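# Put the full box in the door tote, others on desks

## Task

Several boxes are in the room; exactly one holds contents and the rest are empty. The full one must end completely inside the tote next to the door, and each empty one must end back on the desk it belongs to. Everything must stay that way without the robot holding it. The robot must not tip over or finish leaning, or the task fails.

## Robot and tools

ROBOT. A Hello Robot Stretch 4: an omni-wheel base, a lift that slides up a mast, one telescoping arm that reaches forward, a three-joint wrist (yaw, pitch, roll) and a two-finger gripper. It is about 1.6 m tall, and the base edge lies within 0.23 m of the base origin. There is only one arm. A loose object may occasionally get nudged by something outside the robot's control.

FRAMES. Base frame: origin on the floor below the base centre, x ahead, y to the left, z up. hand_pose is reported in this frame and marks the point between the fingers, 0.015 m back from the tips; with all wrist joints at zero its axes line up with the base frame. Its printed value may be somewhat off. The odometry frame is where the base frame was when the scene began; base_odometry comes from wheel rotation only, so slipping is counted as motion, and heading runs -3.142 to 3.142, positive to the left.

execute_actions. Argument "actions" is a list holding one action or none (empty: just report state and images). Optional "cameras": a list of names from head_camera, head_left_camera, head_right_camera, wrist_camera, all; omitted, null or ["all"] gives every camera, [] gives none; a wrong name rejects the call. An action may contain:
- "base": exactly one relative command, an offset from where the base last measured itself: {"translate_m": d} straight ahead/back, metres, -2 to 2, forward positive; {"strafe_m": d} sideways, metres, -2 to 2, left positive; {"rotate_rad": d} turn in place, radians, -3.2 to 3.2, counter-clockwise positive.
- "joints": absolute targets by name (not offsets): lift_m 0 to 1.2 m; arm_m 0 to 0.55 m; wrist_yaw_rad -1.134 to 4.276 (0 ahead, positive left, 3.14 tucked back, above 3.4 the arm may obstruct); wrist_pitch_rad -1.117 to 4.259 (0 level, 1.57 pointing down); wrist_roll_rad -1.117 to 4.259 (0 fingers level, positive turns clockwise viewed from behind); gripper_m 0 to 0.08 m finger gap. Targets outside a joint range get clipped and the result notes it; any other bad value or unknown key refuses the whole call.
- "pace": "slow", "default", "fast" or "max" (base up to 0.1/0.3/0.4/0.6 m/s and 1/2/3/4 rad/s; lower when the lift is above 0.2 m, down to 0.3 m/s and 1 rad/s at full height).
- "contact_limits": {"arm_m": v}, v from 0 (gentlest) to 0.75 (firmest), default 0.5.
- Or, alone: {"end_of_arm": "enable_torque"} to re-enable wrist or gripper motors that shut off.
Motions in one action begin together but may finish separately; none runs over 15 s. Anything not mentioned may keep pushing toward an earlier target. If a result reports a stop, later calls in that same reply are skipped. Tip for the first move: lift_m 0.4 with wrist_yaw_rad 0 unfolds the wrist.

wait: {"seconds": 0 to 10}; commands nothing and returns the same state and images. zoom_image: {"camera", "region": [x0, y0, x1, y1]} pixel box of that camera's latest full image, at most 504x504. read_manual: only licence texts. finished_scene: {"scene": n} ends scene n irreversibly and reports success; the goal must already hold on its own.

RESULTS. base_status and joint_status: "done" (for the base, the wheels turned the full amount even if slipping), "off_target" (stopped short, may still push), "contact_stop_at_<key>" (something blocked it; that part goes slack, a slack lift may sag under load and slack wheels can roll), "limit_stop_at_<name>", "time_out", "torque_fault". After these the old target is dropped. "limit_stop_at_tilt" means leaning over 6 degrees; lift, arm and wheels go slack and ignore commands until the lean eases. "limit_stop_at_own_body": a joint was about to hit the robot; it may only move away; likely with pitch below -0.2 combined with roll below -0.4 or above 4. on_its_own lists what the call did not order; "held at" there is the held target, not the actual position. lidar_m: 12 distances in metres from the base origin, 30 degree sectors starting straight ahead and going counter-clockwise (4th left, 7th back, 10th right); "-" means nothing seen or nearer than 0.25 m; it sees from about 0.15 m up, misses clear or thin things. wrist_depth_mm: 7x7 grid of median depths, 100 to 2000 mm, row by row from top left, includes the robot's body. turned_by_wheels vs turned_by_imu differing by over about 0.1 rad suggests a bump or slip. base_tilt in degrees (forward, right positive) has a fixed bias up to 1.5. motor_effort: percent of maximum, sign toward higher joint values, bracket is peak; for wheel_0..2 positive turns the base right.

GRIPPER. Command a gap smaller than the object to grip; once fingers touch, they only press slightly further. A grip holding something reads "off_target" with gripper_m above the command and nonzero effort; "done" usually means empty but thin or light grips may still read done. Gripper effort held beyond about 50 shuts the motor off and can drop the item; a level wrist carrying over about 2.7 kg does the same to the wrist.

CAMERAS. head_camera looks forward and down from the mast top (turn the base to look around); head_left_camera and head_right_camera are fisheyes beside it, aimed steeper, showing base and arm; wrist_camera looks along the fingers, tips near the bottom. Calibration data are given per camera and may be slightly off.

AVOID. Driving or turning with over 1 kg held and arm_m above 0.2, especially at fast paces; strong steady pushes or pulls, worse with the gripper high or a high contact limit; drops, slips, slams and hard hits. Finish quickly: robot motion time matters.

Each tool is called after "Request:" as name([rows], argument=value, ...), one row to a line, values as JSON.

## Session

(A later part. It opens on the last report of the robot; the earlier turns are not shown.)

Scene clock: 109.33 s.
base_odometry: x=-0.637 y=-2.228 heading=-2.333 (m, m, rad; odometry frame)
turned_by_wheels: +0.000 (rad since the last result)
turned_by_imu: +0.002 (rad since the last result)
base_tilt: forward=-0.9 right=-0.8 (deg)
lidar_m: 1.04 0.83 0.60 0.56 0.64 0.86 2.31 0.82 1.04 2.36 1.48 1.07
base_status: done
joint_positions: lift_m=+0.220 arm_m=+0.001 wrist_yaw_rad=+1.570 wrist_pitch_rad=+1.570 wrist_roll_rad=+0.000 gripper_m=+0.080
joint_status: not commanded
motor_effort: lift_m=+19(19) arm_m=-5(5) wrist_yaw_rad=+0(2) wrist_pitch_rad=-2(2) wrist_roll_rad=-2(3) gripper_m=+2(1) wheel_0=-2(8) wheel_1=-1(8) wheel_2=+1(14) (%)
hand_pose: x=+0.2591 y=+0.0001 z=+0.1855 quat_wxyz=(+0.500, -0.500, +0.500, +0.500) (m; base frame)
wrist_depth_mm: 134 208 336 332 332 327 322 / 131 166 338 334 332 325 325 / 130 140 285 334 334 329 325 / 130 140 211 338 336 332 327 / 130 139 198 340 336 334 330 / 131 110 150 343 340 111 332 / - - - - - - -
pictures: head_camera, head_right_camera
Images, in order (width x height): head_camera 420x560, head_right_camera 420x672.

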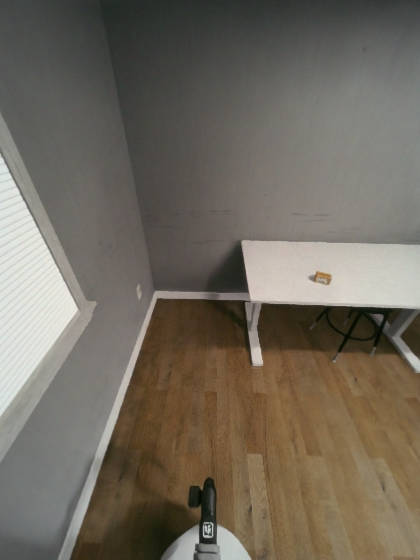

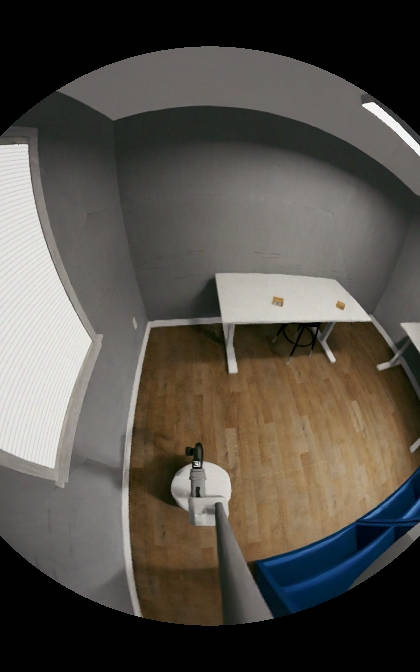

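Request:
execute_actions([
  {"base":{"strafe_m":-0.685},"joints":{"lift_m":0.9,"wrist_roll_rad":0.25},"pace":"max"},
], cameras=["head_camera"])

Request:
execute_actions([
  {"base":{"translate_m":0.72},"joints":{"arm_m":0.245},"pace":"max"},
], cameras=["head_camera","wrist_camera"])

Scene clock: 117.63 s.
base_odometry: x=-1.133 y=-1.755 heading=-2.333 (m, m, rad; odometry frame)
turned_by_wheels: +0.000 (rad since the last result)
turned_by_imu: -0.003 (rad since the last result)
base_tilt: forward=-1.1 right=-0.8 (deg)
lidar_m: 1.02 1.06 1.31 1.25 1.33 0.76 0.73 0.75 1.02 1.68 1.75 1.08
base_status: done
joint_positions: lift_m=+0.900 arm_m=+0.001 wrist_yaw_rad=+1.570 wrist_pitch_rad=+1.570 wrist_roll_rad=+0.250 gripper_m=+0.080
joint_status: all done
motor_effort: lift_m=+20(23) arm_m=-5(5) wrist_yaw_rad=+0(3) wrist_pitch_rad=-3(1) wrist_roll_rad=+0(3) gripper_m=+1(2) wheel_0=+0(12) wheel_1=+0(13) wheel_2=+1(1) (%)
hand_pose: x=+0.2591 y=+0.0001 z=+0.8655 quat_wxyz=(+0.559, -0.433, +0.558, +0.434) (m; base frame)
wrist_depth_mm: 1025 1042 991 1025 1008 976 976 / 1060 1042 1042 1025 1008 976 976 / 1060 1042 1025 1025 1008 991 976 / 1078 1060 820 1025 1008 1008 991 / 1060 1060 820 1042 1025 1008 1008 / 1078 110 151 1025 1025 111 1008 / - - - - - - -
pictures: head_camera
Images, in order (width x height): head_camera 420x560.

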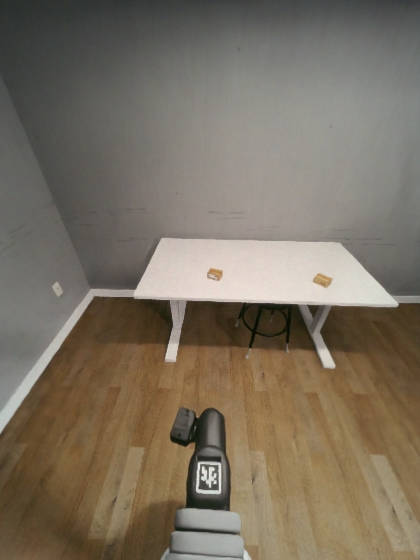

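Scene clock: 120.97 s.
base_odometry: x=-1.630 y=-2.276 heading=-2.332 (m, m, rad; odometry frame)
turned_by_wheels: +0.000 (rad since the last result)
turned_by_imu: +0.000 (rad since the last result)
base_tilt: forward=-0.9 right=-0.7 (deg)
lidar_m: 0.31 0.31 0.45 1.25 1.33 1.84 1.45 1.54 1.75 1.67 0.46 0.31
base_status: done
joint_positions: lift_m=+0.900 arm_m=+0.244 wrist_yaw_rad=+1.570 wrist_pitch_rad=+1.570 wrist_roll_rad=+0.250 gripper_m=+0.080
joint_status: all done
motor_effort: lift_m=+20(20) arm_m=+5(5) wrist_yaw_rad=+1(0) wrist_pitch_rad=-1(2) wrist_roll_rad=+0(1) gripper_m=+1(3) wheel_0=+0(7) wheel_1=+0(6) wheel_2=+1(10) (%)
hand_pose: x=+0.5025 y=+0.0001 z=+0.8655 quat_wxyz=(+0.559, -0.433, +0.558, +0.434) (m; base frame)
wrist_depth_mm: 1042 298 294 293 289 285 282 / 1060 303 297 294 289 286 283 / 1042 303 300 296 293 287 286 / 1078 304 301 294 293 289 287 / 854 307 303 249 294 291 287 / 854 110 151 301 248 111 290 / - - - - - - -
pictures: head_camera, wrist_camera
camera_calibration (this result's frames):
wrist_camera: T_world_to_cam=[[0.979525, -0.196564, -0.0435008, -0.452545], [-0.195452, -0.980298, 0.0285302, 0.12458], [-0.0482518, -0.0194438, -0.998646, 1.04137], [0, 0, 0, 1]] pos_world=[0.517876, 0.0534196, 1.01672]
Images, in order (width x height): head_camera 420x560, wrist_camera 616x392.

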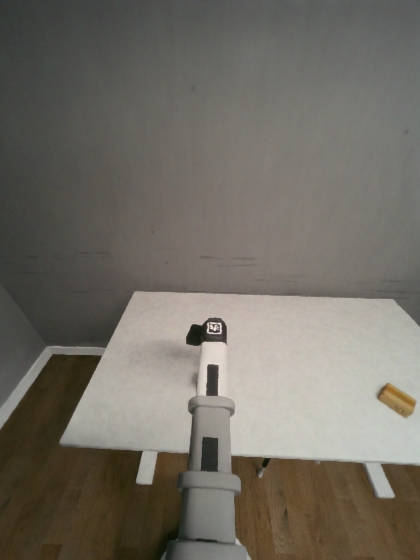

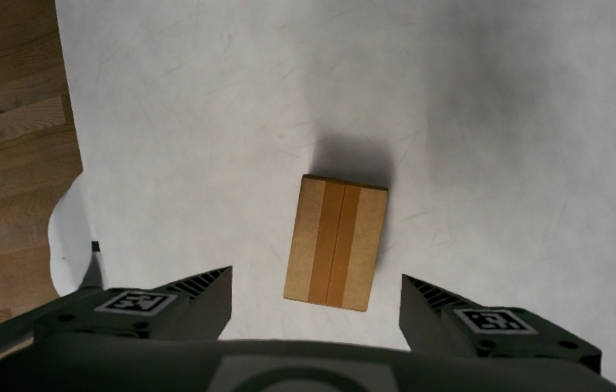

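Request:
execute_actions([
  {"joints":{"arm_m":0.252,"lift_m":0.783,"wrist_roll_rad":0.41}},
], cameras=["wrist_camera"])

Request:
execute_actions([
  {"joints":{"gripper_m":0.03}},
], cameras=[])

Request:
execute_actions([
  {"joints":{"lift_m":0.81},"pace":"fast"},
], cameras=[])

Request:
execute_actions([
  {"joints":{"wrist_pitch_rad":0.6}},
], cameras=[])

Scene clock: 128.10 s.
base_odometry: x=-1.630 y=-2.276 heading=-2.332 (m, m, rad; odometry frame)
turned_by_wheels: +0.000 (rad since the last result)
turned_by_imu: +0.000 (rad since the last result)
base_tilt: forward=-1.0 right=-0.8 (deg)
lidar_m: 0.29 0.32 0.42 1.26 1.31 1.82 1.45 1.51 1.75 1.66 0.46 0.32
base_status: not commanded
joint_positions: lift_m=+0.783 arm_m=+0.251 wrist_yaw_rad=+1.570 wrist_pitch_rad=+1.570 wrist_roll_rad=+0.410 gripper_m=+0.080
joint_status: all done
motor_effort: lift_m=+17(20) arm_m=+5(4) wrist_yaw_rad=+1(0) wrist_pitch_rad=-2(2) wrist_roll_rad=-1(2) gripper_m=+2(2) wheel_0=-1(1) wheel_1=+0(0) wheel_2=+2(2) (%)
hand_pose: x=+0.5095 y=+0.0001 z=+0.7487 quat_wxyz=(+0.592, -0.387, +0.591, +0.388) (m; base frame)
wrist_depth_mm: 183 181 178 177 175 172 - / 184 182 180 177 176 174 172 / 186 183 181 179 177 175 173 / 187 185 182 131 176 176 174 / 187 186 183 131 130 177 175 / 190 110 133 131 131 111 - / - - - - - - -
pictures: wrist_camera
camera_calibration (this result's frames):
wrist_camera: T_world_to_cam=[[0.93573, -0.350012, -0.0435952, -0.442066], [-0.349034, -0.936675, 0.028557, 0.207499], [-0.0508298, -0.0115054, -0.998641, 0.926445], [0, 0, 0, 1]] pos_world=[0.533169, 0.0502899, 0.899989]
Images, in order (width x height): wrist_camera 616x392.

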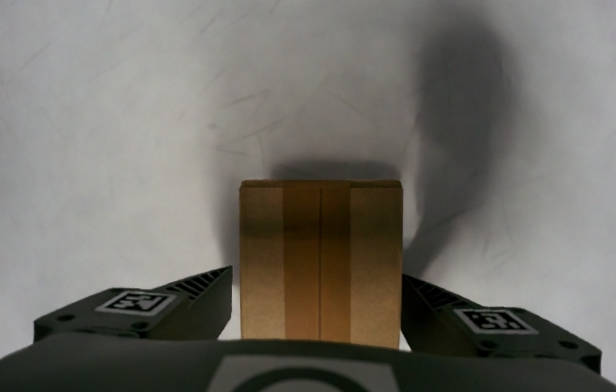

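Scene clock: 129.10 s.
base_odometry: x=-1.630 y=-2.276 heading=-2.332 (m, m, rad; odometry frame)
turned_by_wheels: +0.000 (rad since the last result)
turned_by_imu: +0.000 (rad since the last result)
base_tilt: forward=-1.1 right=-0.9 (deg)
lidar_m: 0.30 0.32 0.43 1.26 1.31 1.83 1.46 1.52 1.74 1.68 0.45 0.33
base_status: not commanded
joint_positions: lift_m=+0.783 arm_m=+0.251 wrist_yaw_rad=+1.570 wrist_pitch_rad=+1.570 wrist_roll_rad=+0.410 gripper_m=+0.059
joint_status: gripper_m off_target (ended at +0.059, target +0.030)
on_its_own: gripper_m is held at +0.054, not at your +0.030, by its contact guard: the fingers met something
motor_effort: lift_m=+17(17) arm_m=+5(5) wrist_yaw_rad=+0(1) wrist_pitch_rad=-2(2) wrist_roll_rad=-1(0) gripper_m=-38(53) wheel_0=-1(1) wheel_1=+0(0) wheel_2=+2(1) (%)
hand_pose: x=+0.5095 y=+0.0001 z=+0.7487 quat_wxyz=(+0.592, -0.387, +0.591, +0.388) (m; base frame)
wrist_depth_mm: 183 181 179 177 174 173 - / 185 182 180 179 176 173 172 / 186 184 181 179 177 175 173 / 187 186 182 130 177 175 174 / 189 186 183 131 130 177 176 / 189 187 132 131 130 177 177 / - - - - - - -
pictures: none
No camera images: the call's "cameras" was empty. Leave "cameras" out to get every camera's image.

Scene clock: 129.83 s.
base_odometry: x=-1.630 y=-2.276 heading=-2.333 (m, m, rad; odometry frame)
turned_by_wheels: +0.000 (rad since the last result)
turned_by_imu: +0.000 (rad since the last result)
base_tilt: forward=-1.1 right=-0.9 (deg)
lidar_m: 0.29 0.29 0.44 1.26 1.32 1.85 1.44 1.50 1.74 1.66 0.45 0.32
base_status: not commanded
joint_positions: lift_m=+0.810 arm_m=+0.251 wrist_yaw_rad=+1.570 wrist_pitch_rad=+1.570 wrist_roll_rad=+0.410 gripper_m=+0.059
joint_status: all done
on_its_own: gripper_m is held at +0.054, not at your +0.030, by its contact guard: the fingers met something
motor_effort: lift_m=+21(23) arm_m=+5(5) wrist_yaw_rad=+0(0) wrist_pitch_rad=-2(1) wrist_roll_rad=-1(0) gripper_m=-40(38) wheel_0=-1(1) wheel_1=+0(0) wheel_2=+1(2) (%)
hand_pose: x=+0.5095 y=+0.0001 z=+0.7754 quat_wxyz=(+0.592, -0.387, +0.591, +0.388) (m; base frame)
wrist_depth_mm: 211 208 206 204 201 198 196 / 213 210 207 204 202 199 196 / 213 211 208 205 204 201 198 / 215 212 209 130 203 202 200 / 217 213 211 131 130 203 201 / 218 214 132 132 130 203 203 / - - - - - - -
pictures: none
No camera images: the call's "cameras" was empty. Leave "cameras" out to get every camera's image.

Scene clock: 130.97 s.
base_odometry: x=-1.630 y=-2.276 heading=-2.333 (m, m, rad; odometry frame)
turned_by_wheels: +0.000 (rad since the last result)
turned_by_imu: +0.000 (rad since the last result)
base_tilt: forward=-1.1 right=-0.8 (deg)
lidar_m: 0.30 0.31 0.44 1.26 1.33 1.82 1.45 1.53 1.76 1.67 0.45 0.33
base_status: not commanded
joint_positions: lift_m=+0.810 arm_m=+0.251 wrist_yaw_rad=+1.570 wrist_pitch_rad=+0.603 wrist_roll_rad=+0.410 gripper_m=+0.059
joint_status: all done
on_its_own: gripper_m is held at +0.054, not at your +0.030, by its contact guard: the fingers met something
motor_effort: lift_m=+21(21) arm_m=+5(5) wrist_yaw_rad=+0(1) wrist_pitch_rad=-9(13) wrist_roll_rad=-1(1) gripper_m=-40(39) wheel_0=+0(1) wheel_1=+0(0) wheel_2=+2(1) (%)
hand_pose: x=+0.5096 y=+0.1751 z=+0.8675 quat_wxyz=(+0.704, -0.068, +0.343, +0.618) (m; base frame)
wrist_depth_mm: 1025 1078 1160 1160 1229 991 732 / 1118 1160 1229 1281 1366 1098 732 / 1182 1281 1336 1397 1430 439 397 / 1336 1397 1430 130 377 370 338 / 1464 1537 436 131 130 319 296 / 1576 1537 132 131 130 276 263 / - - - - - - -
pictures: none
No camera images: the call's "cameras" was empty. Leave "cameras" out to get every camera's image.

Request:
execute_actions([
  {"joints":{"wrist_pitch_rad":1.57}},
], cameras=[])

Request:
execute_actions([
  {"joints":{"lift_m":0.785}},
], cameras=[])

Request:
execute_actions([
  {"joints":{"gripper_m":0.08}},
], cameras=[])

Request:
execute_actions([
  {"joints":{"lift_m":0.85},"pace":"max"},
], cameras=[])

Request:
execute_actions([
  {"base":{"strafe_m":-0.66},"joints":{"arm_m":0.212,"lift_m":0.88,"wrist_roll_rad":0.55},"pace":"max"},
], cameras=["wrist_camera","head_right_camera"])

Scene clock: 142.93 s.
base_odometry: x=-1.630 y=-2.276 heading=-2.333 (m, m, rad; odometry frame)
turned_by_wheels: +0.000 (rad since the last result)
turned_by_imu: +0.000 (rad since the last result)
base_tilt: forward=-1.1 right=-0.9 (deg)
lidar_m: 0.30 0.33 0.45 1.26 1.34 1.81 1.45 1.49 1.76 1.67 0.44 0.33
base_status: not commanded
joint_positions: lift_m=+0.810 arm_m=+0.251 wrist_yaw_rad=+1.570 wrist_pitch_rad=+1.570 wrist_roll_rad=+0.410 gripper_m=+0.059
joint_status: all done
on_its_own: gripper_m is held at +0.054, not at your +0.030, by its contact guard: the fingers met something
motor_effort: lift_m=+21(21) arm_m=+5(5) wrist_yaw_rad=+0(0) wrist_pitch_rad=+0(8) wrist_roll_rad=+0(1) gripper_m=-39(40) wheel_0=-1(0) wheel_1=+0(0) wheel_2=+2(2) (%)
hand_pose: x=+0.5095 y=+0.0001 z=+0.7754 quat_wxyz=(+0.592, -0.387, +0.591, +0.388) (m; base frame)
wrist_depth_mm: 211 208 206 204 200 198 196 / 212 210 208 204 202 200 197 / 213 211 208 206 203 201 198 / 215 213 208 130 202 202 200 / 216 213 211 131 130 203 201 / 219 214 132 131 130 203 202 / - - - - - - -
pictures: none
No camera images: the call's "cameras" was empty. Leave "cameras" out to get every camera's image.

Scene clock: 143.80 s.
base_odometry: x=-1.630 y=-2.276 heading=-2.333 (m, m, rad; odometry frame)
turned_by_wheels: +0.000 (rad since the last result)
turned_by_imu: +0.000 (rad since the last result)
base_tilt: forward=-0.9 right=-0.7 (deg)
lidar_m: 0.30 0.31 0.44 1.26 1.33 1.86 1.45 1.51 1.75 1.68 0.45 0.32
base_status: not commanded
joint_positions: lift_m=+0.785 arm_m=+0.251 wrist_yaw_rad=+1.570 wrist_pitch_rad=+1.570 wrist_roll_rad=+0.410 gripper_m=+0.059
joint_status: all done
on_its_own: gripper_m is held at +0.054, not at your +0.030, by its contact guard: the fingers met something
motor_effort: lift_m=+17(19) arm_m=+5(5) wrist_yaw_rad=-1(1) wrist_pitch_rad=-1(0) wrist_roll_rad=+0(1) gripper_m=-40(39) wheel_0=-1(1) wheel_1=+0(0) wheel_2=+1(2) (%)
hand_pose: x=+0.5095 y=+0.0001 z=+0.7507 quat_wxyz=(+0.592, -0.387, +0.591, +0.388) (m; base frame)
wrist_depth_mm: 186 183 181 179 176 174 - / 187 184 182 179 178 175 174 / 189 185 183 181 179 176 175 / 189 187 185 130 179 178 176 / 190 188 185 131 130 178 177 / 191 188 132 131 131 179 178 / - - - - - - -
pictures: none
No camera images: the call's "cameras" was empty. Leave "cameras" out to get every camera's image.

Scene clock: 144.73 s.
base_odometry: x=-1.630 y=-2.276 heading=-2.333 (m, m, rad; odometry frame)
turned_by_wheels: +0.000 (rad since the last result)
turned_by_imu: +0.000 (rad since the last result)
base_tilt: forward=-1.1 right=-0.8 (deg)
lidar_m: 0.31 0.31 0.45 1.26 1.32 1.83 1.46 1.51 1.75 1.66 0.45 0.33
base_status: not commanded
joint_positions: lift_m=+0.785 arm_m=+0.251 wrist_yaw_rad=+1.570 wrist_pitch_rad=+1.570 wrist_roll_rad=+0.410 gripper_m=+0.080
joint_status: all done
motor_effort: lift_m=+17(17) arm_m=+5(5) wrist_yaw_rad=-1(1) wrist_pitch_rad=-1(0) wrist_roll_rad=-1(1) gripper_m=+3(37) wheel_0=-1(1) wheel_1=+0(0) wheel_2=+2(2) (%)
hand_pose: x=+0.5095 y=+0.0001 z=+0.7507 quat_wxyz=(+0.592, -0.387, +0.591, +0.388) (m; base frame)
wrist_depth_mm: 186 183 181 179 177 174 - / 187 185 182 180 178 176 174 / 187 185 183 181 179 176 175 / 189 187 184 132 178 178 176 / 190 189 185 133 132 179 177 / 192 110 135 134 133 111 - / - - - - - - -
pictures: none
No camera images: the call's "cameras" was empty. Leave "cameras" out to get every camera's image.

Scene clock: 145.53 s.
base_odometry: x=-1.630 y=-2.276 heading=-2.333 (m, m, rad; odometry frame)
turned_by_wheels: +0.000 (rad since the last result)
turned_by_imu: +0.000 (rad since the last result)
base_tilt: forward=-0.8 right=-0.8 (deg)
lidar_m: 0.29 0.31 0.44 1.27 1.32 1.83 1.45 1.51 1.74 1.67 0.43 0.33
base_status: not commanded
joint_positions: lift_m=+0.850 arm_m=+0.251 wrist_yaw_rad=+1.570 wrist_pitch_rad=+1.570 wrist_roll_rad=+0.410 gripper_m=+0.080
joint_status: all done
motor_effort: lift_m=+20(24) arm_m=+5(5) wrist_yaw_rad=+0(1) wrist_pitch_rad=-2(0) wrist_roll_rad=+0(1) gripper_m=+2(3) wheel_0=+0(1) wheel_1=+0(0) wheel_2=+1(2) (%)
hand_pose: x=+0.5095 y=+0.0001 z=+0.8154 quat_wxyz=(+0.592, -0.387, +0.591, +0.388) (m; base frame)
wrist_depth_mm: 252 249 246 243 240 236 235 / 254 250 247 244 241 238 236 / 255 252 249 245 243 241 236 / 256 254 250 197 243 241 239 / 257 256 251 198 245 243 240 / 798 110 150 200 198 111 241 / - - - - - - -
pictures: none
No camera images: the call's "cameras" was empty. Leave "cameras" out to get every camera's image.

Scene clock: 148.50 s.
base_odometry: x=-2.107 y=-1.820 heading=-2.333 (m, m, rad; odometry frame)
turned_by_wheels: +0.000 (rad since the last result)
turned_by_imu: -0.002 (rad since the last result)
base_tilt: forward=-1.2 right=-0.8 (deg)
lidar_m: 0.31 0.31 0.44 1.92 1.99 1.51 1.42 1.46 1.06 1.00 0.45 0.34
base_status: done
joint_positions: lift_m=+0.880 arm_m=+0.213 wrist_yaw_rad=+1.570 wrist_pitch_rad=+1.570 wrist_roll_rad=+0.550 gripper_m=+0.080
joint_status: all done
motor_effort: lift_m=+20(24) arm_m=-5(5) wrist_yaw_rad=+0(0) wrist_pitch_rad=-1(1) wrist_roll_rad=+0(2) gripper_m=+1(3) wheel_0=-2(9) wheel_1=+0(12) wheel_2=+1(1) (%)
hand_pose: x=+0.4712 y=+0.0001 z=+0.8455 quat_wxyz=(+0.617, -0.345, +0.617, +0.345) (m; base frame)
wrist_depth_mm: 282 281 277 272 268 265 263 / 286 282 279 273 270 266 264 / 286 282 281 276 272 268 267 / 1042 286 281 278 272 270 268 / 1042 286 283 229 227 273 270 / 1042 110 151 229 227 111 271 / - - - - - - -
pictures: head_right_camera, wrist_camera
camera_calibration (this result's frames):
wrist_camera: T_world_to_cam=[[0.877713, -0.47719, -0.0436967, -0.374579], [-0.476354, -0.87879, 0.0285495, 0.251367], [-0.0520237, -0.00424319, -0.998637, 1.02167], [0, 0, 0, 1]] pos_world=[0.501663, 0.0464889, 0.99673]
Images, in order (width x height): head_right_camera 420x672, wrist_camera 616x392.

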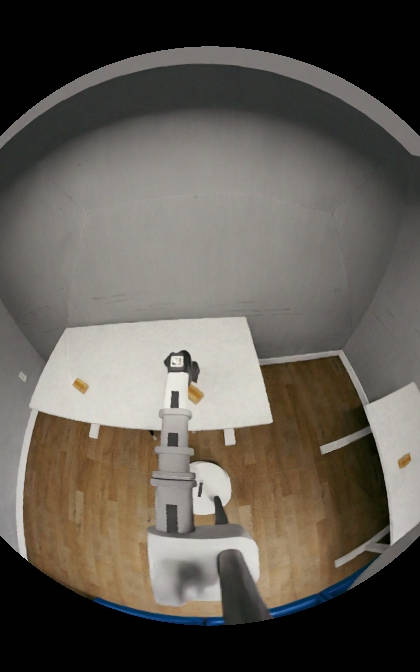

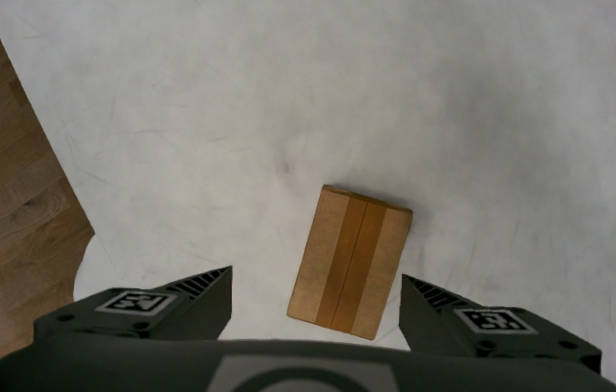

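Request:
execute_actions([
  {"joints":{"arm_m":0.238,"lift_m":0.783,"wrist_roll_rad":0.83}},
], cameras=["wrist_camera"])

Request:
execute_actions([
  {"joints":{"gripper_m":0.03}},
], cameras=[])

Request:
execute_actions([
  {"joints":{"lift_m":0.81},"pace":"fast"},
], cameras=[])

Request:
execute_actions([
  {"joints":{"wrist_pitch_rad":0.6}},
], cameras=[])

Scene clock: 155.17 s.
base_odometry: x=-2.107 y=-1.820 heading=-2.333 (m, m, rad; odometry frame)
turned_by_wheels: +0.000 (rad since the last result)
turned_by_imu: +0.000 (rad since the last result)
base_tilt: forward=-1.0 right=-0.8 (deg)
lidar_m: 0.30 0.31 0.45 1.92 2.01 1.51 1.43 1.47 1.08 0.98 0.45 0.33
base_status: not commanded
joint_positions: lift_m=+0.783 arm_m=+0.237 wrist_yaw_rad=+1.570 wrist_pitch_rad=+1.570 wrist_roll_rad=+0.830 gripper_m=+0.080
joint_status: all done
motor_effort: lift_m=+17(19) arm_m=+5(5) wrist_yaw_rad=+0(0) wrist_pitch_rad=-2(0) wrist_roll_rad=-1(2) gripper_m=+2(1) wheel_0=-1(2) wheel_1=+0(0) wheel_2=+0(1) (%)
hand_pose: x=+0.4954 y=+0.0001 z=+0.7487 quat_wxyz=(+0.659, -0.256, +0.659, +0.256) (m; base frame)
wrist_depth_mm: 183 181 179 176 174 172 - / 185 182 180 177 175 172 171 / 187 183 181 178 177 174 173 / 187 185 182 179 178 175 174 / 189 186 183 131 153 177 175 / 191 110 132 132 131 111 - / - - - - - - -
pictures: wrist_camera
camera_calibration (this result's frames):
wrist_camera: T_world_to_cam=[[0.711702, -0.701112, -0.0438452, -0.317739], [-0.700602, -0.712976, 0.0286596, 0.376709], [-0.0513542, 0.010321, -0.998627, 0.925988], [0, 0, 0, 1]] pos_world=[0.537612, 0.0362573, 0.899989]
Images, in order (width x height): wrist_camera 616x392.

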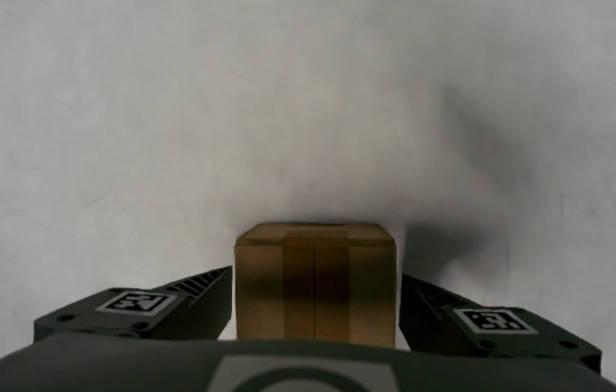

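Scene clock: 156.17 s.
base_odometry: x=-2.107 y=-1.820 heading=-2.333 (m, m, rad; odometry frame)
turned_by_wheels: +0.000 (rad since the last result)
turned_by_imu: +0.000 (rad since the last result)
base_tilt: forward=-1.0 right=-0.8 (deg)
lidar_m: 0.30 0.31 0.44 1.93 2.01 1.52 1.43 1.48 1.05 1.01 0.46 0.32
base_status: not commanded
joint_positions: lift_m=+0.783 arm_m=+0.237 wrist_yaw_rad=+1.570 wrist_pitch_rad=+1.570 wrist_roll_rad=+0.830 gripper_m=+0.060
joint_status: gripper_m off_target (ended at +0.060, target +0.030)
on_its_own: gripper_m is held at +0.054, not at your +0.030, by its contact guard: the fingers met something
motor_effort: lift_m=+17(17) arm_m=+5(5) wrist_yaw_rad=-1(1) wrist_pitch_rad=-2(1) wrist_roll_rad=-1(0) gripper_m=-41(51) wheel_0=-2(1) wheel_1=+0(0) wheel_2=+1(1) (%)
hand_pose: x=+0.4954 y=+0.0001 z=+0.7487 quat_wxyz=(+0.659, -0.256, +0.659, +0.256) (m; base frame)
wrist_depth_mm: 184 181 179 176 173 172 - / 185 182 180 177 175 173 171 / 186 183 181 179 177 174 173 / 187 185 182 180 178 175 173 / 189 186 183 131 178 176 175 / 190 187 132 132 131 176 176 / - - - - - - -
pictures: none
No camera images: the call's "cameras" was empty. Leave "cameras" out to get every camera's image.

Scene clock: 156.90 s.
base_odometry: x=-2.107 y=-1.820 heading=-2.333 (m, m, rad; odometry frame)
turned_by_wheels: +0.000 (rad since the last result)
turned_by_imu: +0.000 (rad since the last result)
base_tilt: forward=-0.9 right=-0.9 (deg)
lidar_m: 0.30 0.32 0.44 1.92 1.99 1.49 1.43 1.49 1.06 1.00 0.46 0.32
base_status: not commanded
joint_positions: lift_m=+0.810 arm_m=+0.237 wrist_yaw_rad=+1.570 wrist_pitch_rad=+1.570 wrist_roll_rad=+0.830 gripper_m=+0.060
joint_status: all done
on_its_own: gripper_m is held at +0.054, not at your +0.030, by its contact guard: the fingers met something
motor_effort: lift_m=+21(23) arm_m=+5(5) wrist_yaw_rad=+1(0) wrist_pitch_rad=-2(1) wrist_roll_rad=-1(1) gripper_m=-40(40) wheel_0=-2(2) wheel_1=+0(0) wheel_2=+1(1) (%)
hand_pose: x=+0.4955 y=+0.0001 z=+0.7754 quat_wxyz=(+0.659, -0.256, +0.659, +0.256) (m; base frame)
wrist_depth_mm: 211 208 205 202 200 196 - / 211 209 206 204 201 198 196 / 213 211 207 205 202 200 197 / 215 212 209 207 204 201 199 / 216 213 211 131 204 202 200 / 219 214 132 132 130 202 202 / - - - - - - -
pictures: none
No camera images: the call's "cameras" was empty. Leave "cameras" out to get every camera's image.

Scene clock: 158.03 s.
base_odometry: x=-2.107 y=-1.820 heading=-2.333 (m, m, rad; odometry frame)
turned_by_wheels: +0.000 (rad since the last result)
turned_by_imu: +0.000 (rad since the last result)
base_tilt: forward=-1.0 right=-0.8 (deg)
lidar_m: 0.30 0.32 0.43 1.93 1.99 1.50 1.43 1.45 1.05 0.99 0.45 0.33
base_status: not commanded
joint_positions: lift_m=+0.810 arm_m=+0.237 wrist_yaw_rad=+1.570 wrist_pitch_rad=+0.603 wrist_roll_rad=+0.830 gripper_m=+0.060
joint_status: all done
on_its_own: gripper_m is held at +0.054, not at your +0.030, by its contact guard: the fingers met something
motor_effort: lift_m=+21(21) arm_m=+5(5) wrist_yaw_rad=-1(1) wrist_pitch_rad=-8(10) wrist_roll_rad=+0(1) gripper_m=-40(40) wheel_0=-2(2) wheel_1=+0(0) wheel_2=+1(0) (%)
hand_pose: x=+0.4956 y=+0.1751 z=+0.8675 quat_wxyz=(+0.703, +0.080, +0.464, +0.533) (m; base frame)
wrist_depth_mm: 1464 1576 1708 866 585 430 359 / 1537 1708 1756 676 492 379 324 / 1661 1756 820 554 421 338 290 / 1708 1863 640 473 370 304 268 / 1921 - 530 131 306 274 244 / 1983 - 132 132 130 241 225 / - - - - - - -
pictures: none
No camera images: the call's "cameras" was empty. Leave "cameras" out to get every camera's image.

Request:
execute_actions([
  {"joints":{"wrist_pitch_rad":1.57}},
], cameras=[])

Request:
execute_actions([
  {"joints":{"lift_m":0.785}},
], cameras=[])

Request:
execute_actions([
  {"joints":{"gripper_m":0.08}},
], cameras=[])

Request:
execute_actions([
  {"joints":{"lift_m":0.85},"pace":"max"},
], cameras=[])

Request:
execute_actions([
  {"base":{"rotate_rad":-1.57},"joints":{"arm_m":0.0,"lift_m":0.9},"pace":"max"},
], cameras=["head_camera"])

Request:
zoom_image(camera="head_camera", region=[160, 220, 420, 380])

Scene clock: 168.67 s.
base_odometry: x=-2.107 y=-1.820 heading=-2.333 (m, m, rad; odometry frame)
turned_by_wheels: +0.000 (rad since the last result)
turned_by_imu: +0.000 (rad since the last result)
base_tilt: forward=-1.0 right=-0.8 (deg)
lidar_m: 0.31 0.32 0.45 1.92 2.01 1.51 1.42 1.49 1.05 0.99 0.46 0.33
base_status: not commanded
joint_positions: lift_m=+0.810 arm_m=+0.237 wrist_yaw_rad=+1.570 wrist_pitch_rad=+1.570 wrist_roll_rad=+0.830 gripper_m=+0.060
joint_status: all done
on_its_own: gripper_m is held at +0.054, not at your +0.030, by its contact guard: the fingers met something
motor_effort: lift_m=+21(21) arm_m=+5(5) wrist_yaw_rad=+0(1) wrist_pitch_rad=-1(5) wrist_roll_rad=-1(1) gripper_m=-40(40) wheel_0=-2(2) wheel_1=+0(0) wheel_2=+1(1) (%)
hand_pose: x=+0.4955 y=+0.0001 z=+0.7754 quat_wxyz=(+0.659, -0.255, +0.659, +0.256) (m; base frame)
wrist_depth_mm: 211 208 206 203 200 197 - / 211 209 207 204 201 199 196 / 213 211 208 205 203 200 198 / 215 212 210 206 204 201 198 / 217 214 211 131 204 203 200 / 220 214 132 132 130 203 202 / - - - - - - -
pictures: none
No camera images: the call's "cameras" was empty. Leave "cameras" out to get every camera's image.

Scene clock: 169.53 s.
base_odometry: x=-2.107 y=-1.820 heading=-2.333 (m, m, rad; odometry frame)
turned_by_wheels: +0.000 (rad since the last result)
turned_by_imu: +0.000 (rad since the last result)
base_tilt: forward=-1.1 right=-0.9 (deg)
lidar_m: 0.30 0.31 0.43 1.94 1.99 1.50 1.44 1.45 1.06 1.00 0.45 0.33
base_status: not commanded
joint_positions: lift_m=+0.785 arm_m=+0.237 wrist_yaw_rad=+1.570 wrist_pitch_rad=+1.570 wrist_roll_rad=+0.830 gripper_m=+0.060
joint_status: all done
on_its_own: gripper_m is held at +0.054, not at your +0.030, by its contact guard: the fingers met something
motor_effort: lift_m=+17(19) arm_m=+5(5) wrist_yaw_rad=+0(1) wrist_pitch_rad=+0(1) wrist_roll_rad=-1(1) gripper_m=-39(40) wheel_0=-2(2) wheel_1=+0(0) wheel_2=+1(0) (%)
hand_pose: x=+0.4955 y=+0.0001 z=+0.7507 quat_wxyz=(+0.659, -0.255, +0.659, +0.256) (m; base frame)
wrist_depth_mm: 186 183 181 178 176 174 - / 186 184 182 180 177 175 173 / 188 185 183 181 177 176 174 / 190 187 184 182 179 177 175 / 191 188 185 131 180 178 176 / 193 188 132 131 130 178 178 / - - - - - - -
pictures: none
No camera images: the call's "cameras" was empty. Leave "cameras" out to get every camera's image.

Scene clock: 170.47 s.
base_odometry: x=-2.107 y=-1.820 heading=-2.333 (m, m, rad; odometry frame)
turned_by_wheels: +0.000 (rad since the last result)
turned_by_imu: +0.000 (rad since the last result)
base_tilt: forward=-1.0 right=-0.7 (deg)
lidar_m: 0.28 0.33 0.44 1.92 2.00 1.50 1.44 1.49 1.06 0.99 0.45 0.33
base_status: not commanded
joint_positions: lift_m=+0.785 arm_m=+0.237 wrist_yaw_rad=+1.570 wrist_pitch_rad=+1.570 wrist_roll_rad=+0.830 gripper_m=+0.080
joint_status: all done
motor_effort: lift_m=+17(17) arm_m=+5(5) wrist_yaw_rad=-1(1) wrist_pitch_rad=+0(0) wrist_roll_rad=-1(1) gripper_m=+2(38) wheel_0=-1(1) wheel_1=+0(0) wheel_2=+1(1) (%)
hand_pose: x=+0.4955 y=+0.0001 z=+0.7507 quat_wxyz=(+0.659, -0.255, +0.659, +0.256) (m; base frame)
wrist_depth_mm: 186 183 180 178 176 174 - / 187 185 182 179 177 175 173 / 189 185 183 181 178 176 174 / 189 187 184 182 179 177 176 / 191 189 186 133 179 178 177 / 193 110 135 134 133 111 - / - - - - - - -
pictures: none
No camera images: the call's "cameras" was empty. Leave "cameras" out to get every camera's image.

Scene clock: 171.27 s.
base_odometry: x=-2.107 y=-1.820 heading=-2.333 (m, m, rad; odometry frame)
turned_by_wheels: +0.000 (rad since the last result)
turned_by_imu: +0.000 (rad since the last result)
base_tilt: forward=-1.0 right=-0.8 (deg)
lidar_m: 0.29 0.33 0.44 1.92 2.00 1.52 1.43 1.45 1.06 0.99 0.46 0.34
base_status: not commanded
joint_positions: lift_m=+0.850 arm_m=+0.237 wrist_yaw_rad=+1.570 wrist_pitch_rad=+1.570 wrist_roll_rad=+0.830 gripper_m=+0.080
joint_status: all done
motor_effort: lift_m=+20(24) arm_m=+5(5) wrist_yaw_rad=-1(1) wrist_pitch_rad=+0(0) wrist_roll_rad=-1(1) gripper_m=+2(2) wheel_0=-2(2) wheel_1=+0(0) wheel_2=+1(1) (%)
hand_pose: x=+0.4955 y=+0.0001 z=+0.8154 quat_wxyz=(+0.659, -0.255, +0.659, +0.256) (m; base frame)
wrist_depth_mm: 251 249 245 242 238 236 233 / 253 250 247 244 240 236 235 / 255 252 250 246 242 238 236 / 256 253 250 246 243 240 237 / 259 256 252 198 245 243 239 / 262 110 150 199 198 111 240 / - - - - - - -
pictures: none
No camera images: the call's "cameras" was empty. Leave "cameras" out to get every camera's image.

Scene clock: 173.30 s.
base_odometry: x=-2.107 y=-1.820 heading=+2.381 (m, m, rad; odometry frame)
turned_by_wheels: -1.570 (rad since the last result)
turned_by_imu: -1.569 (rad since the last result)
base_tilt: forward=-1.0 right=-0.8 (deg)
lidar_m: 1.00 0.45 0.33 0.30 0.31 0.46 1.98 2.01 1.52 1.43 1.44 1.06
base_status: done
joint_positions: lift_m=+0.900 arm_m=+0.001 wrist_yaw_rad=+1.570 wrist_pitch_rad=+1.570 wrist_roll_rad=+0.830 gripper_m=+0.080
joint_status: all done
motor_effort: lift_m=+20(23) arm_m=-5(8) wrist_yaw_rad=-1(2) wrist_pitch_rad=-2(2) wrist_roll_rad=+0(1) gripper_m=+2(3) wheel_0=-1(6) wheel_1=-1(8) wheel_2=+1(7) (%)
hand_pose: x=+0.2592 y=+0.0000 z=+0.8654 quat_wxyz=(+0.659, -0.256, +0.659, +0.256) (m; base frame)
wrist_depth_mm: 320 1025 1008 991 991 976 960 / 1042 1025 1008 991 991 991 976 / 1060 1042 1025 1008 1025 991 960 / 1078 1042 1042 1025 1008 991 991 / 1060 1060 820 809 1025 1008 991 / 1078 110 151 831 1025 111 991 / - - - - - - -
pictures: head_camera
Images, in order (width x height): head_camera 420x560.

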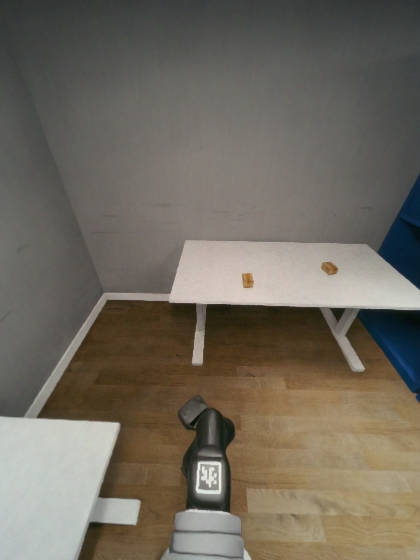

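Region (160, 220, 420, 380) of head_camera's 420x560 image, scaled by 1.938, with more detail than that image has; it fills the top 310 rows of this view, and the rest is white.

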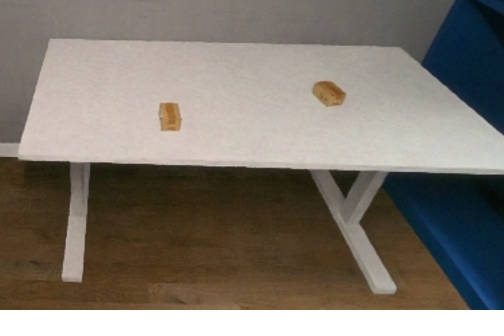

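Request:
execute_actions([
  {"base":{"strafe_m":-0.197},"joints":{"wrist_roll_rad":1.57},"pace":"max"},
], cameras=[])

Request:
execute_actions([
  {"base":{"translate_m":0.7},"joints":{"arm_m":0.217,"lift_m":0.88},"pace":"max"},
], cameras=["head_camera","wrist_camera"])

Scene clock: 180.50 s.
base_odometry: x=-1.971 y=-1.678 heading=+2.380 (m, m, rad; odometry frame)
turned_by_wheels: +0.000 (rad since the last result)
turned_by_imu: -0.001 (rad since the last result)
base_tilt: forward=-1.1 right=-0.8 (deg)
lidar_m: 0.99 1.04 0.54 0.52 0.53 0.73 1.97 2.00 1.31 1.23 1.30 1.04
base_status: done
joint_positions: lift_m=+0.900 arm_m=+0.001 wrist_yaw_rad=+1.570 wrist_pitch_rad=+1.570 wrist_roll_rad=+1.570 gripper_m=+0.080
joint_status: all done
motor_effort: lift_m=+20(20) arm_m=-5(5) wrist_yaw_rad=-1(0) wrist_pitch_rad=-1(1) wrist_roll_rad=-1(3) gripper_m=+1(2) wheel_0=-1(8) wheel_1=+1(9) wheel_2=+0(1) (%)
hand_pose: x=+0.2592 y=+0.0001 z=+0.8655 quat_wxyz=(+0.707, +0.000, +0.707, +0.000) (m; base frame)
wrist_depth_mm: 1042 1008 1025 1008 991 976 976 / 1060 1025 1008 1008 1008 991 960 / 1060 1025 1042 1025 1008 991 976 / 1078 1042 1060 1025 1008 991 1008 / 1098 1060 1060 820 1008 1008 991 / 1078 110 150 820 820 111 991 / - - - - - - -
pictures: none
No camera images: the call's "cameras" was empty. Leave "cameras" out to get every camera's image.

Scene clock: 183.87 s.
base_odometry: x=-2.478 y=-1.195 heading=+2.380 (m, m, rad; odometry frame)
turned_by_wheels: +0.000 (rad since the last result)
turned_by_imu: +0.000 (rad since the last result)
base_tilt: forward=-1.0 right=-0.8 (deg)
lidar_m: 0.29 0.31 0.45 1.34 0.59 0.73 2.67 1.81 1.30 1.21 0.45 0.32
base_status: done
joint_positions: lift_m=+0.880 arm_m=+0.216 wrist_yaw_rad=+1.570 wrist_pitch_rad=+1.570 wrist_roll_rad=+1.570 gripper_m=+0.080
joint_status: all done
motor_effort: lift_m=+18(18) arm_m=+5(6) wrist_yaw_rad=+0(0) wrist_pitch_rad=-1(1) wrist_roll_rad=-1(1) gripper_m=+3(2) wheel_0=-2(5) wheel_1=+0(5) wheel_2=+1(10) (%)
hand_pose: x=+0.4745 y=+0.0001 z=+0.8456 quat_wxyz=(+0.707, +0.000, +0.707, +0.000) (m; base frame)
wrist_depth_mm: 281 277 274 270 267 262 259 / 283 281 276 272 268 265 263 / 285 282 277 274 271 267 264 / 287 286 281 227 273 268 266 / 291 287 283 229 274 272 268 / 294 110 151 231 229 111 271 / - - - - - - -
pictures: head_camera, wrist_camera
camera_calibration (this result's frames):
wrist_camera: T_world_to_cam=[[0.0526819, -0.997638, -0.0440753, 0.0143378], [-0.998117, -0.0539926, 0.0290948, 0.499996], [-0.0314058, 0.0424596, -0.998604, 1.01218], [0, 0, 0, 1]] pos_world=[0.530087, -0.0016766, 0.996849]
Images, in order (width x height): head_camera 420x560, wrist_camera 616x392.

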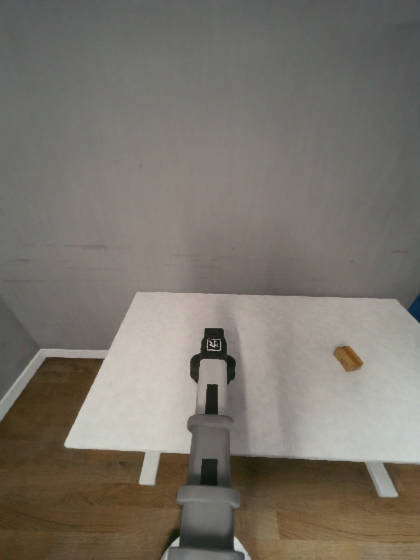

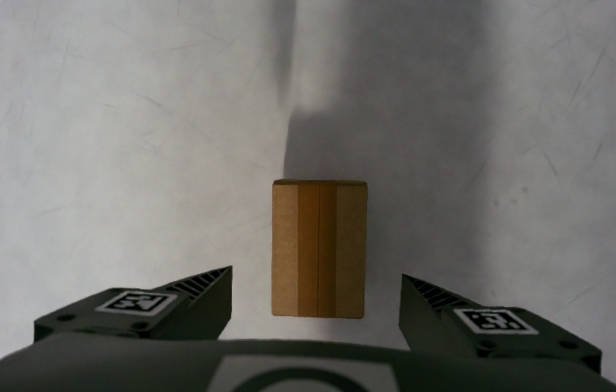

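Centred laterally; extend arm 15 mm.

Request:
execute_actions([
  {"joints":{"arm_m":0.232,"lift_m":0.783,"wrist_roll_rad":1.59}},
], cameras=["wrist_camera"])

Request:
execute_actions([
  {"joints":{"gripper_m":0.03}},
], cameras=[])

Request:
execute_actions([
  {"joints":{"lift_m":0.81},"pace":"fast"},
], cameras=[])

Request:
execute_actions([
  {"joints":{"wrist_pitch_rad":0.6}},
], cameras=[])

Scene clock: 189.53 s.
base_odometry: x=-2.478 y=-1.195 heading=+2.380 (m, m, rad; odometry frame)
turned_by_wheels: +0.000 (rad since the last result)
turned_by_imu: +0.000 (rad since the last result)
base_tilt: forward=-0.9 right=-0.9 (deg)
lidar_m: 0.30 0.31 0.43 1.34 0.59 0.74 2.67 1.81 1.30 1.22 0.45 0.32
base_status: not commanded
joint_positions: lift_m=+0.783 arm_m=+0.231 wrist_yaw_rad=+1.570 wrist_pitch_rad=+1.570 wrist_roll_rad=+1.590 gripper_m=+0.080
joint_status: all done
motor_effort: lift_m=+17(17) arm_m=+5(4) wrist_yaw_rad=+0(0) wrist_pitch_rad=-1(1) wrist_roll_rad=+0(1) gripper_m=+1(2) wheel_0=-2(2) wheel_1=+0(0) wheel_2=+1(1) (%)
hand_pose: x=+0.4895 y=+0.0001 z=+0.7487 quat_wxyz=(+0.707, +0.007, +0.707, -0.007) (m; base frame)
wrist_depth_mm: 181 180 178 175 173 170 - / 183 181 179 176 175 172 170 / 184 183 180 178 176 173 172 / 187 185 182 179 177 175 174 / 189 186 183 131 178 176 175 / 190 110 133 131 131 111 - / - - - - - - -
pictures: wrist_camera
camera_calibration (this result's frames):
wrist_camera: T_world_to_cam=[[0.0327455, -0.998491, -0.0440761, 0.0190379], [-0.998996, -0.034047, 0.0291087, 0.518175], [-0.0305654, 0.0430786, -0.998604, 0.915485], [0, 0, 0, 1]] pos_world=[0.545014, -0.00278634, 0.899963]
Images, in order (width x height): wrist_camera 616x392.

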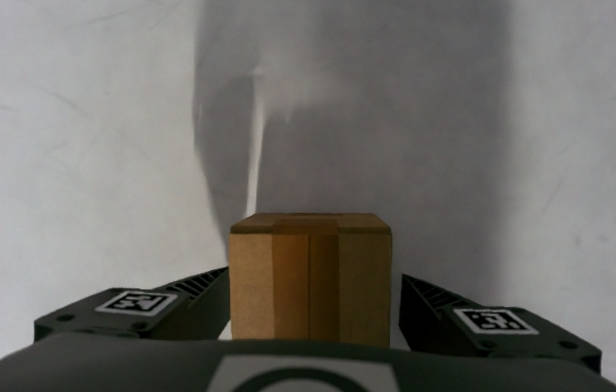

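Scene clock: 190.53 s.
base_odometry: x=-2.478 y=-1.195 heading=+2.380 (m, m, rad; odometry frame)
turned_by_wheels: +0.000 (rad since the last result)
turned_by_imu: +0.000 (rad since the last result)
base_tilt: forward=-0.9 right=-0.9 (deg)
lidar_m: 0.29 0.32 0.44 1.34 0.60 0.74 2.67 1.82 1.30 1.22 0.45 0.32
base_status: not commanded
joint_positions: lift_m=+0.783 arm_m=+0.231 wrist_yaw_rad=+1.570 wrist_pitch_rad=+1.570 wrist_roll_rad=+1.590 gripper_m=+0.060
joint_status: gripper_m off_target (ended at +0.060, target +0.030)
on_its_own: gripper_m is held at +0.054, not at your +0.030, by its contact guard: the fingers met something
motor_effort: lift_m=+17(17) arm_m=+5(5) wrist_yaw_rad=-1(1) wrist_pitch_rad=-1(1) wrist_roll_rad=-1(0) gripper_m=-39(49) wheel_0=-2(2) wheel_1=+0(0) wheel_2=+1(1) (%)
hand_pose: x=+0.4895 y=+0.0001 z=+0.7487 quat_wxyz=(+0.707, +0.007, +0.707, -0.007) (m; base frame)
wrist_depth_mm: 182 180 178 175 172 170 - / 183 181 179 177 174 172 170 / 185 183 181 178 176 173 171 / 187 185 182 179 177 175 173 / 189 186 183 131 177 176 175 / 190 186 132 132 130 178 176 / - - - - - - -
pictures: none
No camera images: the call's "cameras" was empty. Leave "cameras" out to get every camera's image.

Scene clock: 191.27 s.
base_odometry: x=-2.478 y=-1.195 heading=+2.380 (m, m, rad; odometry frame)
turned_by_wheels: +0.000 (rad since the last result)
turned_by_imu: +0.000 (rad since the last result)
base_tilt: forward=-1.1 right=-0.8 (deg)
lidar_m: 0.31 0.34 0.43 1.33 0.60 0.73 2.68 1.80 1.31 1.22 0.44 0.33
base_status: not commanded
joint_positions: lift_m=+0.810 arm_m=+0.231 wrist_yaw_rad=+1.570 wrist_pitch_rad=+1.570 wrist_roll_rad=+1.590 gripper_m=+0.060
joint_status: all done
on_its_own: gripper_m is held at +0.054, not at your +0.030, by its contact guard: the fingers met something
motor_effort: lift_m=+22(23) arm_m=+5(5) wrist_yaw_rad=+0(2) wrist_pitch_rad=+0(1) wrist_roll_rad=-1(0) gripper_m=-40(40) wheel_0=-2(2) wheel_1=+0(0) wheel_2=+1(1) (%)
hand_pose: x=+0.4895 y=+0.0001 z=+0.7753 quat_wxyz=(+0.707, +0.007, +0.707, -0.007) (m; base frame)
wrist_depth_mm: 208 206 203 200 197 195 - / 210 207 205 202 200 196 194 / 212 209 206 202 201 198 196 / 214 211 208 205 204 200 197 / 216 213 210 131 204 202 200 / 219 213 132 131 130 202 201 / - - - - - - -
pictures: none
No camera images: the call's "cameras" was empty. Leave "cameras" out to get every camera's image.

Scene clock: 192.40 s.
base_odometry: x=-2.478 y=-1.195 heading=+2.380 (m, m, rad; odometry frame)
turned_by_wheels: +0.000 (rad since the last result)
turned_by_imu: +0.000 (rad since the last result)
base_tilt: forward=-1.0 right=-0.9 (deg)
lidar_m: 0.29 0.32 0.44 1.34 0.62 0.75 2.65 1.82 1.30 1.20 0.45 0.31
base_status: not commanded
joint_positions: lift_m=+0.810 arm_m=+0.231 wrist_yaw_rad=+1.570 wrist_pitch_rad=+0.605 wrist_roll_rad=+1.590 gripper_m=+0.060
joint_status: all done
on_its_own: gripper_m is held at +0.054, not at your +0.030, by its contact guard: the fingers met something
motor_effort: lift_m=+21(21) arm_m=+5(5) wrist_yaw_rad=+0(0) wrist_pitch_rad=-13(17) wrist_roll_rad=-1(1) gripper_m=-40(40) wheel_0=-2(2) wheel_1=+0(0) wheel_2=+1(1) (%)
hand_pose: x=+0.4896 y=+0.1749 z=+0.8671 quat_wxyz=(+0.623, +0.335, +0.629, +0.322) (m; base frame)
wrist_depth_mm: 1060 1138 1281 433 309 238 204 / 1060 1182 1336 436 310 240 205 / 1042 1182 1366 436 312 242 206 / 1060 1182 1366 415 315 243 206 / 1078 1182 1281 131 279 243 206 / 1078 1118 132 131 131 222 206 / - - - - - - -
pictures: none
No camera images: the call's "cameras" was empty. Leave "cameras" out to get every camera's image.

Request:
execute_actions([
  {"base":{"translate_m":-0.35},"joints":{"arm_m":0.04,"wrist_pitch_rad":1.57,"wrist_roll_rad":0,"lift_m":0.845},"pace":"max"},
], cameras=[])

Request:
execute_actions([
  {"base":{"rotate_rad":0.508},"joints":{"lift_m":0.22},"pace":"max"},
], cameras=[])

Request:
execute_actions([
  {"base":{"translate_m":-2.0},"pace":"max"},
], cameras=[])

Request:
execute_actions([
  {"base":{"rotate_rad":-2.08},"pace":"fast"},
], cameras=["head_camera"])

Scene clock: 204.50 s.
base_odometry: x=-2.225 y=-1.436 heading=+2.380 (m, m, rad; odometry frame)
turned_by_wheels: +0.000 (rad since the last result)
turned_by_imu: +0.000 (rad since the last result)
base_tilt: forward=-1.1 right=-0.8 (deg)
lidar_m: 0.65 0.70 1.40 0.50 0.54 0.75 2.31 1.83 1.30 1.23 0.97 0.67
base_status: done
joint_positions: lift_m=+0.845 arm_m=+0.041 wrist_yaw_rad=+1.570 wrist_pitch_rad=+1.570 wrist_roll_rad=+0.000 gripper_m=+0.060
joint_status: all done
on_its_own: gripper_m is held at +0.054, not at your +0.030, by its contact guard: the fingers met something
motor_effort: lift_m=+21(23) arm_m=-4(7) wrist_yaw_rad=+0(2) wrist_pitch_rad=-2(10) wrist_roll_rad=-3(7) gripper_m=-41(40) wheel_0=+0(7) wheel_1=+0(7) wheel_2=+0(10) (%)
hand_pose: x=+0.2991 y=+0.0001 z=+0.8104 quat_wxyz=(+0.500, -0.500, +0.500, +0.500) (m; base frame)
wrist_depth_mm: 1008 960 976 946 946 931 917 / 991 976 976 960 960 917 891 / 991 778 759 960 946 960 931 / 991 759 759 960 976 931 931 / 991 778 759 131 946 960 931 / 1008 1008 132 131 131 946 946 / - - - - - - -
pictures: none
No camera images: the call's "cameras" was empty. Leave "cameras" out to get every camera's image.

Scene clock: 206.57 s.
base_odometry: x=-2.225 y=-1.436 heading=+2.889 (m, m, rad; odometry frame)
turned_by_wheels: +0.508 (rad since the last result)
turned_by_imu: +0.508 (rad since the last result)
base_tilt: forward=-1.0 right=-0.8 (deg)
lidar_m: 0.67 1.39 0.50 0.53 0.73 2.28 1.80 1.29 1.23 0.98 0.68 0.64
base_status: done
joint_positions: lift_m=+0.220 arm_m=+0.041 wrist_yaw_rad=+1.570 wrist_pitch_rad=+1.570 wrist_roll_rad=+0.000 gripper_m=+0.060
joint_status: all done
on_its_own: gripper_m is held at +0.054, not at your +0.030, by its contact guard: the fingers met something
motor_effort: lift_m=+20(20) arm_m=-4(5) wrist_yaw_rad=-1(1) wrist_pitch_rad=-1(2) wrist_roll_rad=-2(2) gripper_m=-39(40) wheel_0=-1(7) wheel_1=+1(6) wheel_2=+1(6) (%)
hand_pose: x=+0.2991 y=+0.0001 z=+0.1855 quat_wxyz=(+0.500, -0.500, +0.500, +0.500) (m; base frame)
wrist_depth_mm: 199 340 336 330 329 324 322 / 161 251 340 334 330 329 324 / 145 213 340 338 330 330 327 / 144 199 342 338 332 329 327 / 143 175 263 131 332 332 327 / 140 156 132 132 130 332 329 / - - - - - - -
pictures: none
No camera images: the call's "cameras" was empty. Leave "cameras" out to get every camera's image.

Scene clock: 211.50 s.
base_odometry: x=-0.289 y=-1.937 heading=+2.889 (m, m, rad; odometry frame)
turned_by_wheels: +0.000 (rad since the last result)
turned_by_imu: +0.000 (rad since the last result)
base_tilt: forward=-1.0 right=-0.7 (deg)
lidar_m: 2.17 1.55 1.50 0.78 0.56 0.54 0.56 0.75 1.81 0.62 0.50 1.03
base_status: done
joint_positions: lift_m=+0.220 arm_m=+0.041 wrist_yaw_rad=+1.570 wrist_pitch_rad=+1.570 wrist_roll_rad=+0.000 gripper_m=+0.060
joint_status: not commanded
on_its_own: gripper_m is held at +0.054, not at your +0.030, by its contact guard: the fingers met something
motor_effort: lift_m=+20(20) arm_m=-4(4) wrist_yaw_rad=+0(1) wrist_pitch_rad=-1(2) wrist_roll_rad=-2(3) gripper_m=-39(40) wheel_0=+0(9) wheel_1=+2(9) wheel_2=-1(13) (%)
hand_pose: x=+0.2991 y=+0.0001 z=+0.1855 quat_wxyz=(+0.500, -0.500, +0.500, +0.500) (m; base frame)
wrist_depth_mm: 181 340 336 330 329 325 320 / 180 251 338 336 332 327 324 / 145 213 340 336 334 329 325 / 144 186 340 338 332 330 329 / 143 175 264 131 334 330 330 / 140 156 132 131 131 334 332 / - - - - - - -
pictures: none
No camera images: the call's "cameras" was empty. Leave "cameras" out to get every camera's image.

Scene clock: 213.43 s.
base_odometry: x=-0.289 y=-1.937 heading=+0.808 (m, m, rad; odometry frame)
turned_by_wheels: -2.080 (rad since the last result)
turned_by_imu: -2.079 (rad since the last result)
base_tilt: forward=-1.0 right=-0.8 (deg)
lidar_m: 1.87 0.60 0.51 1.11 2.11 1.50 1.51 0.77 0.56 0.54 0.55 0.78
base_status: done
joint_positions: lift_m=+0.220 arm_m=+0.041 wrist_yaw_rad=+1.570 wrist_pitch_rad=+1.570 wrist_roll_rad=+0.000 gripper_m=+0.060
joint_status: not commanded
on_its_own: gripper_m is held at +0.054, not at your +0.030, by its contact guard: the fingers met something
motor_effort: lift_m=+20(20) arm_m=-5(5) wrist_yaw_rad=+0(1) wrist_pitch_rad=-2(3) wrist_roll_rad=-2(2) gripper_m=-40(39) wheel_0=-1(6) wheel_1=+0(9) wheel_2=-2(7) (%)
hand_pose: x=+0.2991 y=+0.0000 z=+0.1855 quat_wxyz=(+0.500, -0.500, +0.500, +0.500) (m; base frame)
wrist_depth_mm: 204 340 336 332 329 327 324 / 163 251 338 334 332 327 322 / 145 213 342 334 330 329 325 / 144 193 340 336 334 329 325 / 143 174 263 131 334 332 330 / 141 155 132 131 130 334 332 / - - - - - - -
pictures: head_camera
Images, in order (width x height): head_camera 420x560.

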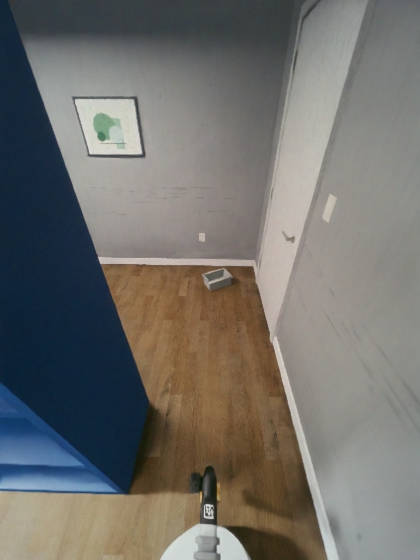

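Request:
execute_actions([
  {"base":{"translate_m":1.55},"joints":{"lift_m":0.36},"pace":"max"},
], cameras=["head_camera","wrist_camera"])

Scene clock: 221.03 s.
base_odometry: x=+0.782 y=-0.816 heading=+0.808 (m, m, rad; odometry frame)
turned_by_wheels: +0.000 (rad since the last result)
turned_by_imu: +0.000 (rad since the last result)
base_tilt: forward=-1.0 right=-0.9 (deg)
lidar_m: 0.42 0.56 1.31 2.46 1.14 0.91 2.33 0.74 0.47 0.44 0.49 0.54
base_status: done
joint_positions: lift_m=+0.360 arm_m=+0.041 wrist_yaw_rad=+1.570 wrist_pitch_rad=+1.570 wrist_roll_rad=+0.000 gripper_m=+0.060
joint_status: all done
on_its_own: gripper_m is held at +0.054, not at your +0.030, by its contact guard: the fingers met something
motor_effort: lift_m=+21(24) arm_m=-4(5) wrist_yaw_rad=+0(0) wrist_pitch_rad=-1(1) wrist_roll_rad=-3(2) gripper_m=-40(41) wheel_0=-1(9) wheel_1=-2(9) wheel_2=-1(14) (%)
hand_pose: x=+0.2990 y=+0.0000 z=+0.3254 quat_wxyz=(+0.500, -0.500, +0.500, +0.500) (m; base frame)
wrist_depth_mm: 271 480 477 469 469 462 452 / 270 278 480 469 469 459 455 / 271 272 480 477 473 462 407 / 272 271 342 480 469 466 462 / 276 272 290 131 473 466 459 / 274 272 132 131 130 362 466 / - - - - - - -
pictures: head_camera, wrist_camera
camera_calibration (this result's frames):
wrist_camera: T_world_to_cam=[[0.997747, 0.0512018, -0.0433497, -0.282262], [0.0524659, -0.998215, 0.0285436, 0.0260749], [-0.0418108, -0.0307537, -0.998652, 0.49028], [0, 0, 0, 1]] pos_world=[0.300757, 0.0555585, 0.476639]
Images, in order (width x height): head_camera 420x560, wrist_camera 616x392.

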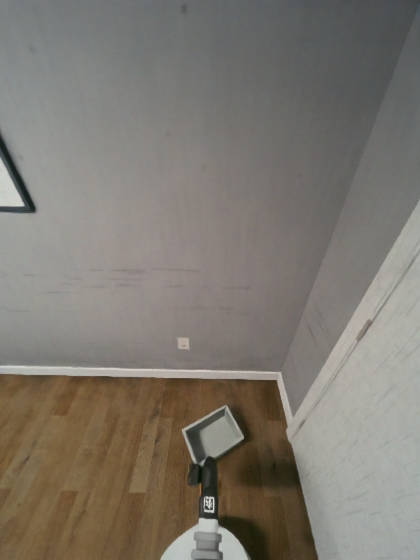

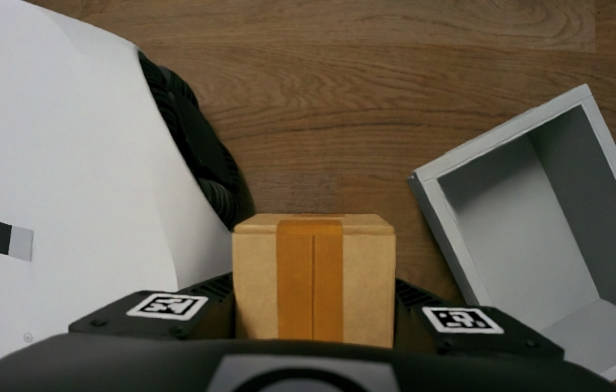

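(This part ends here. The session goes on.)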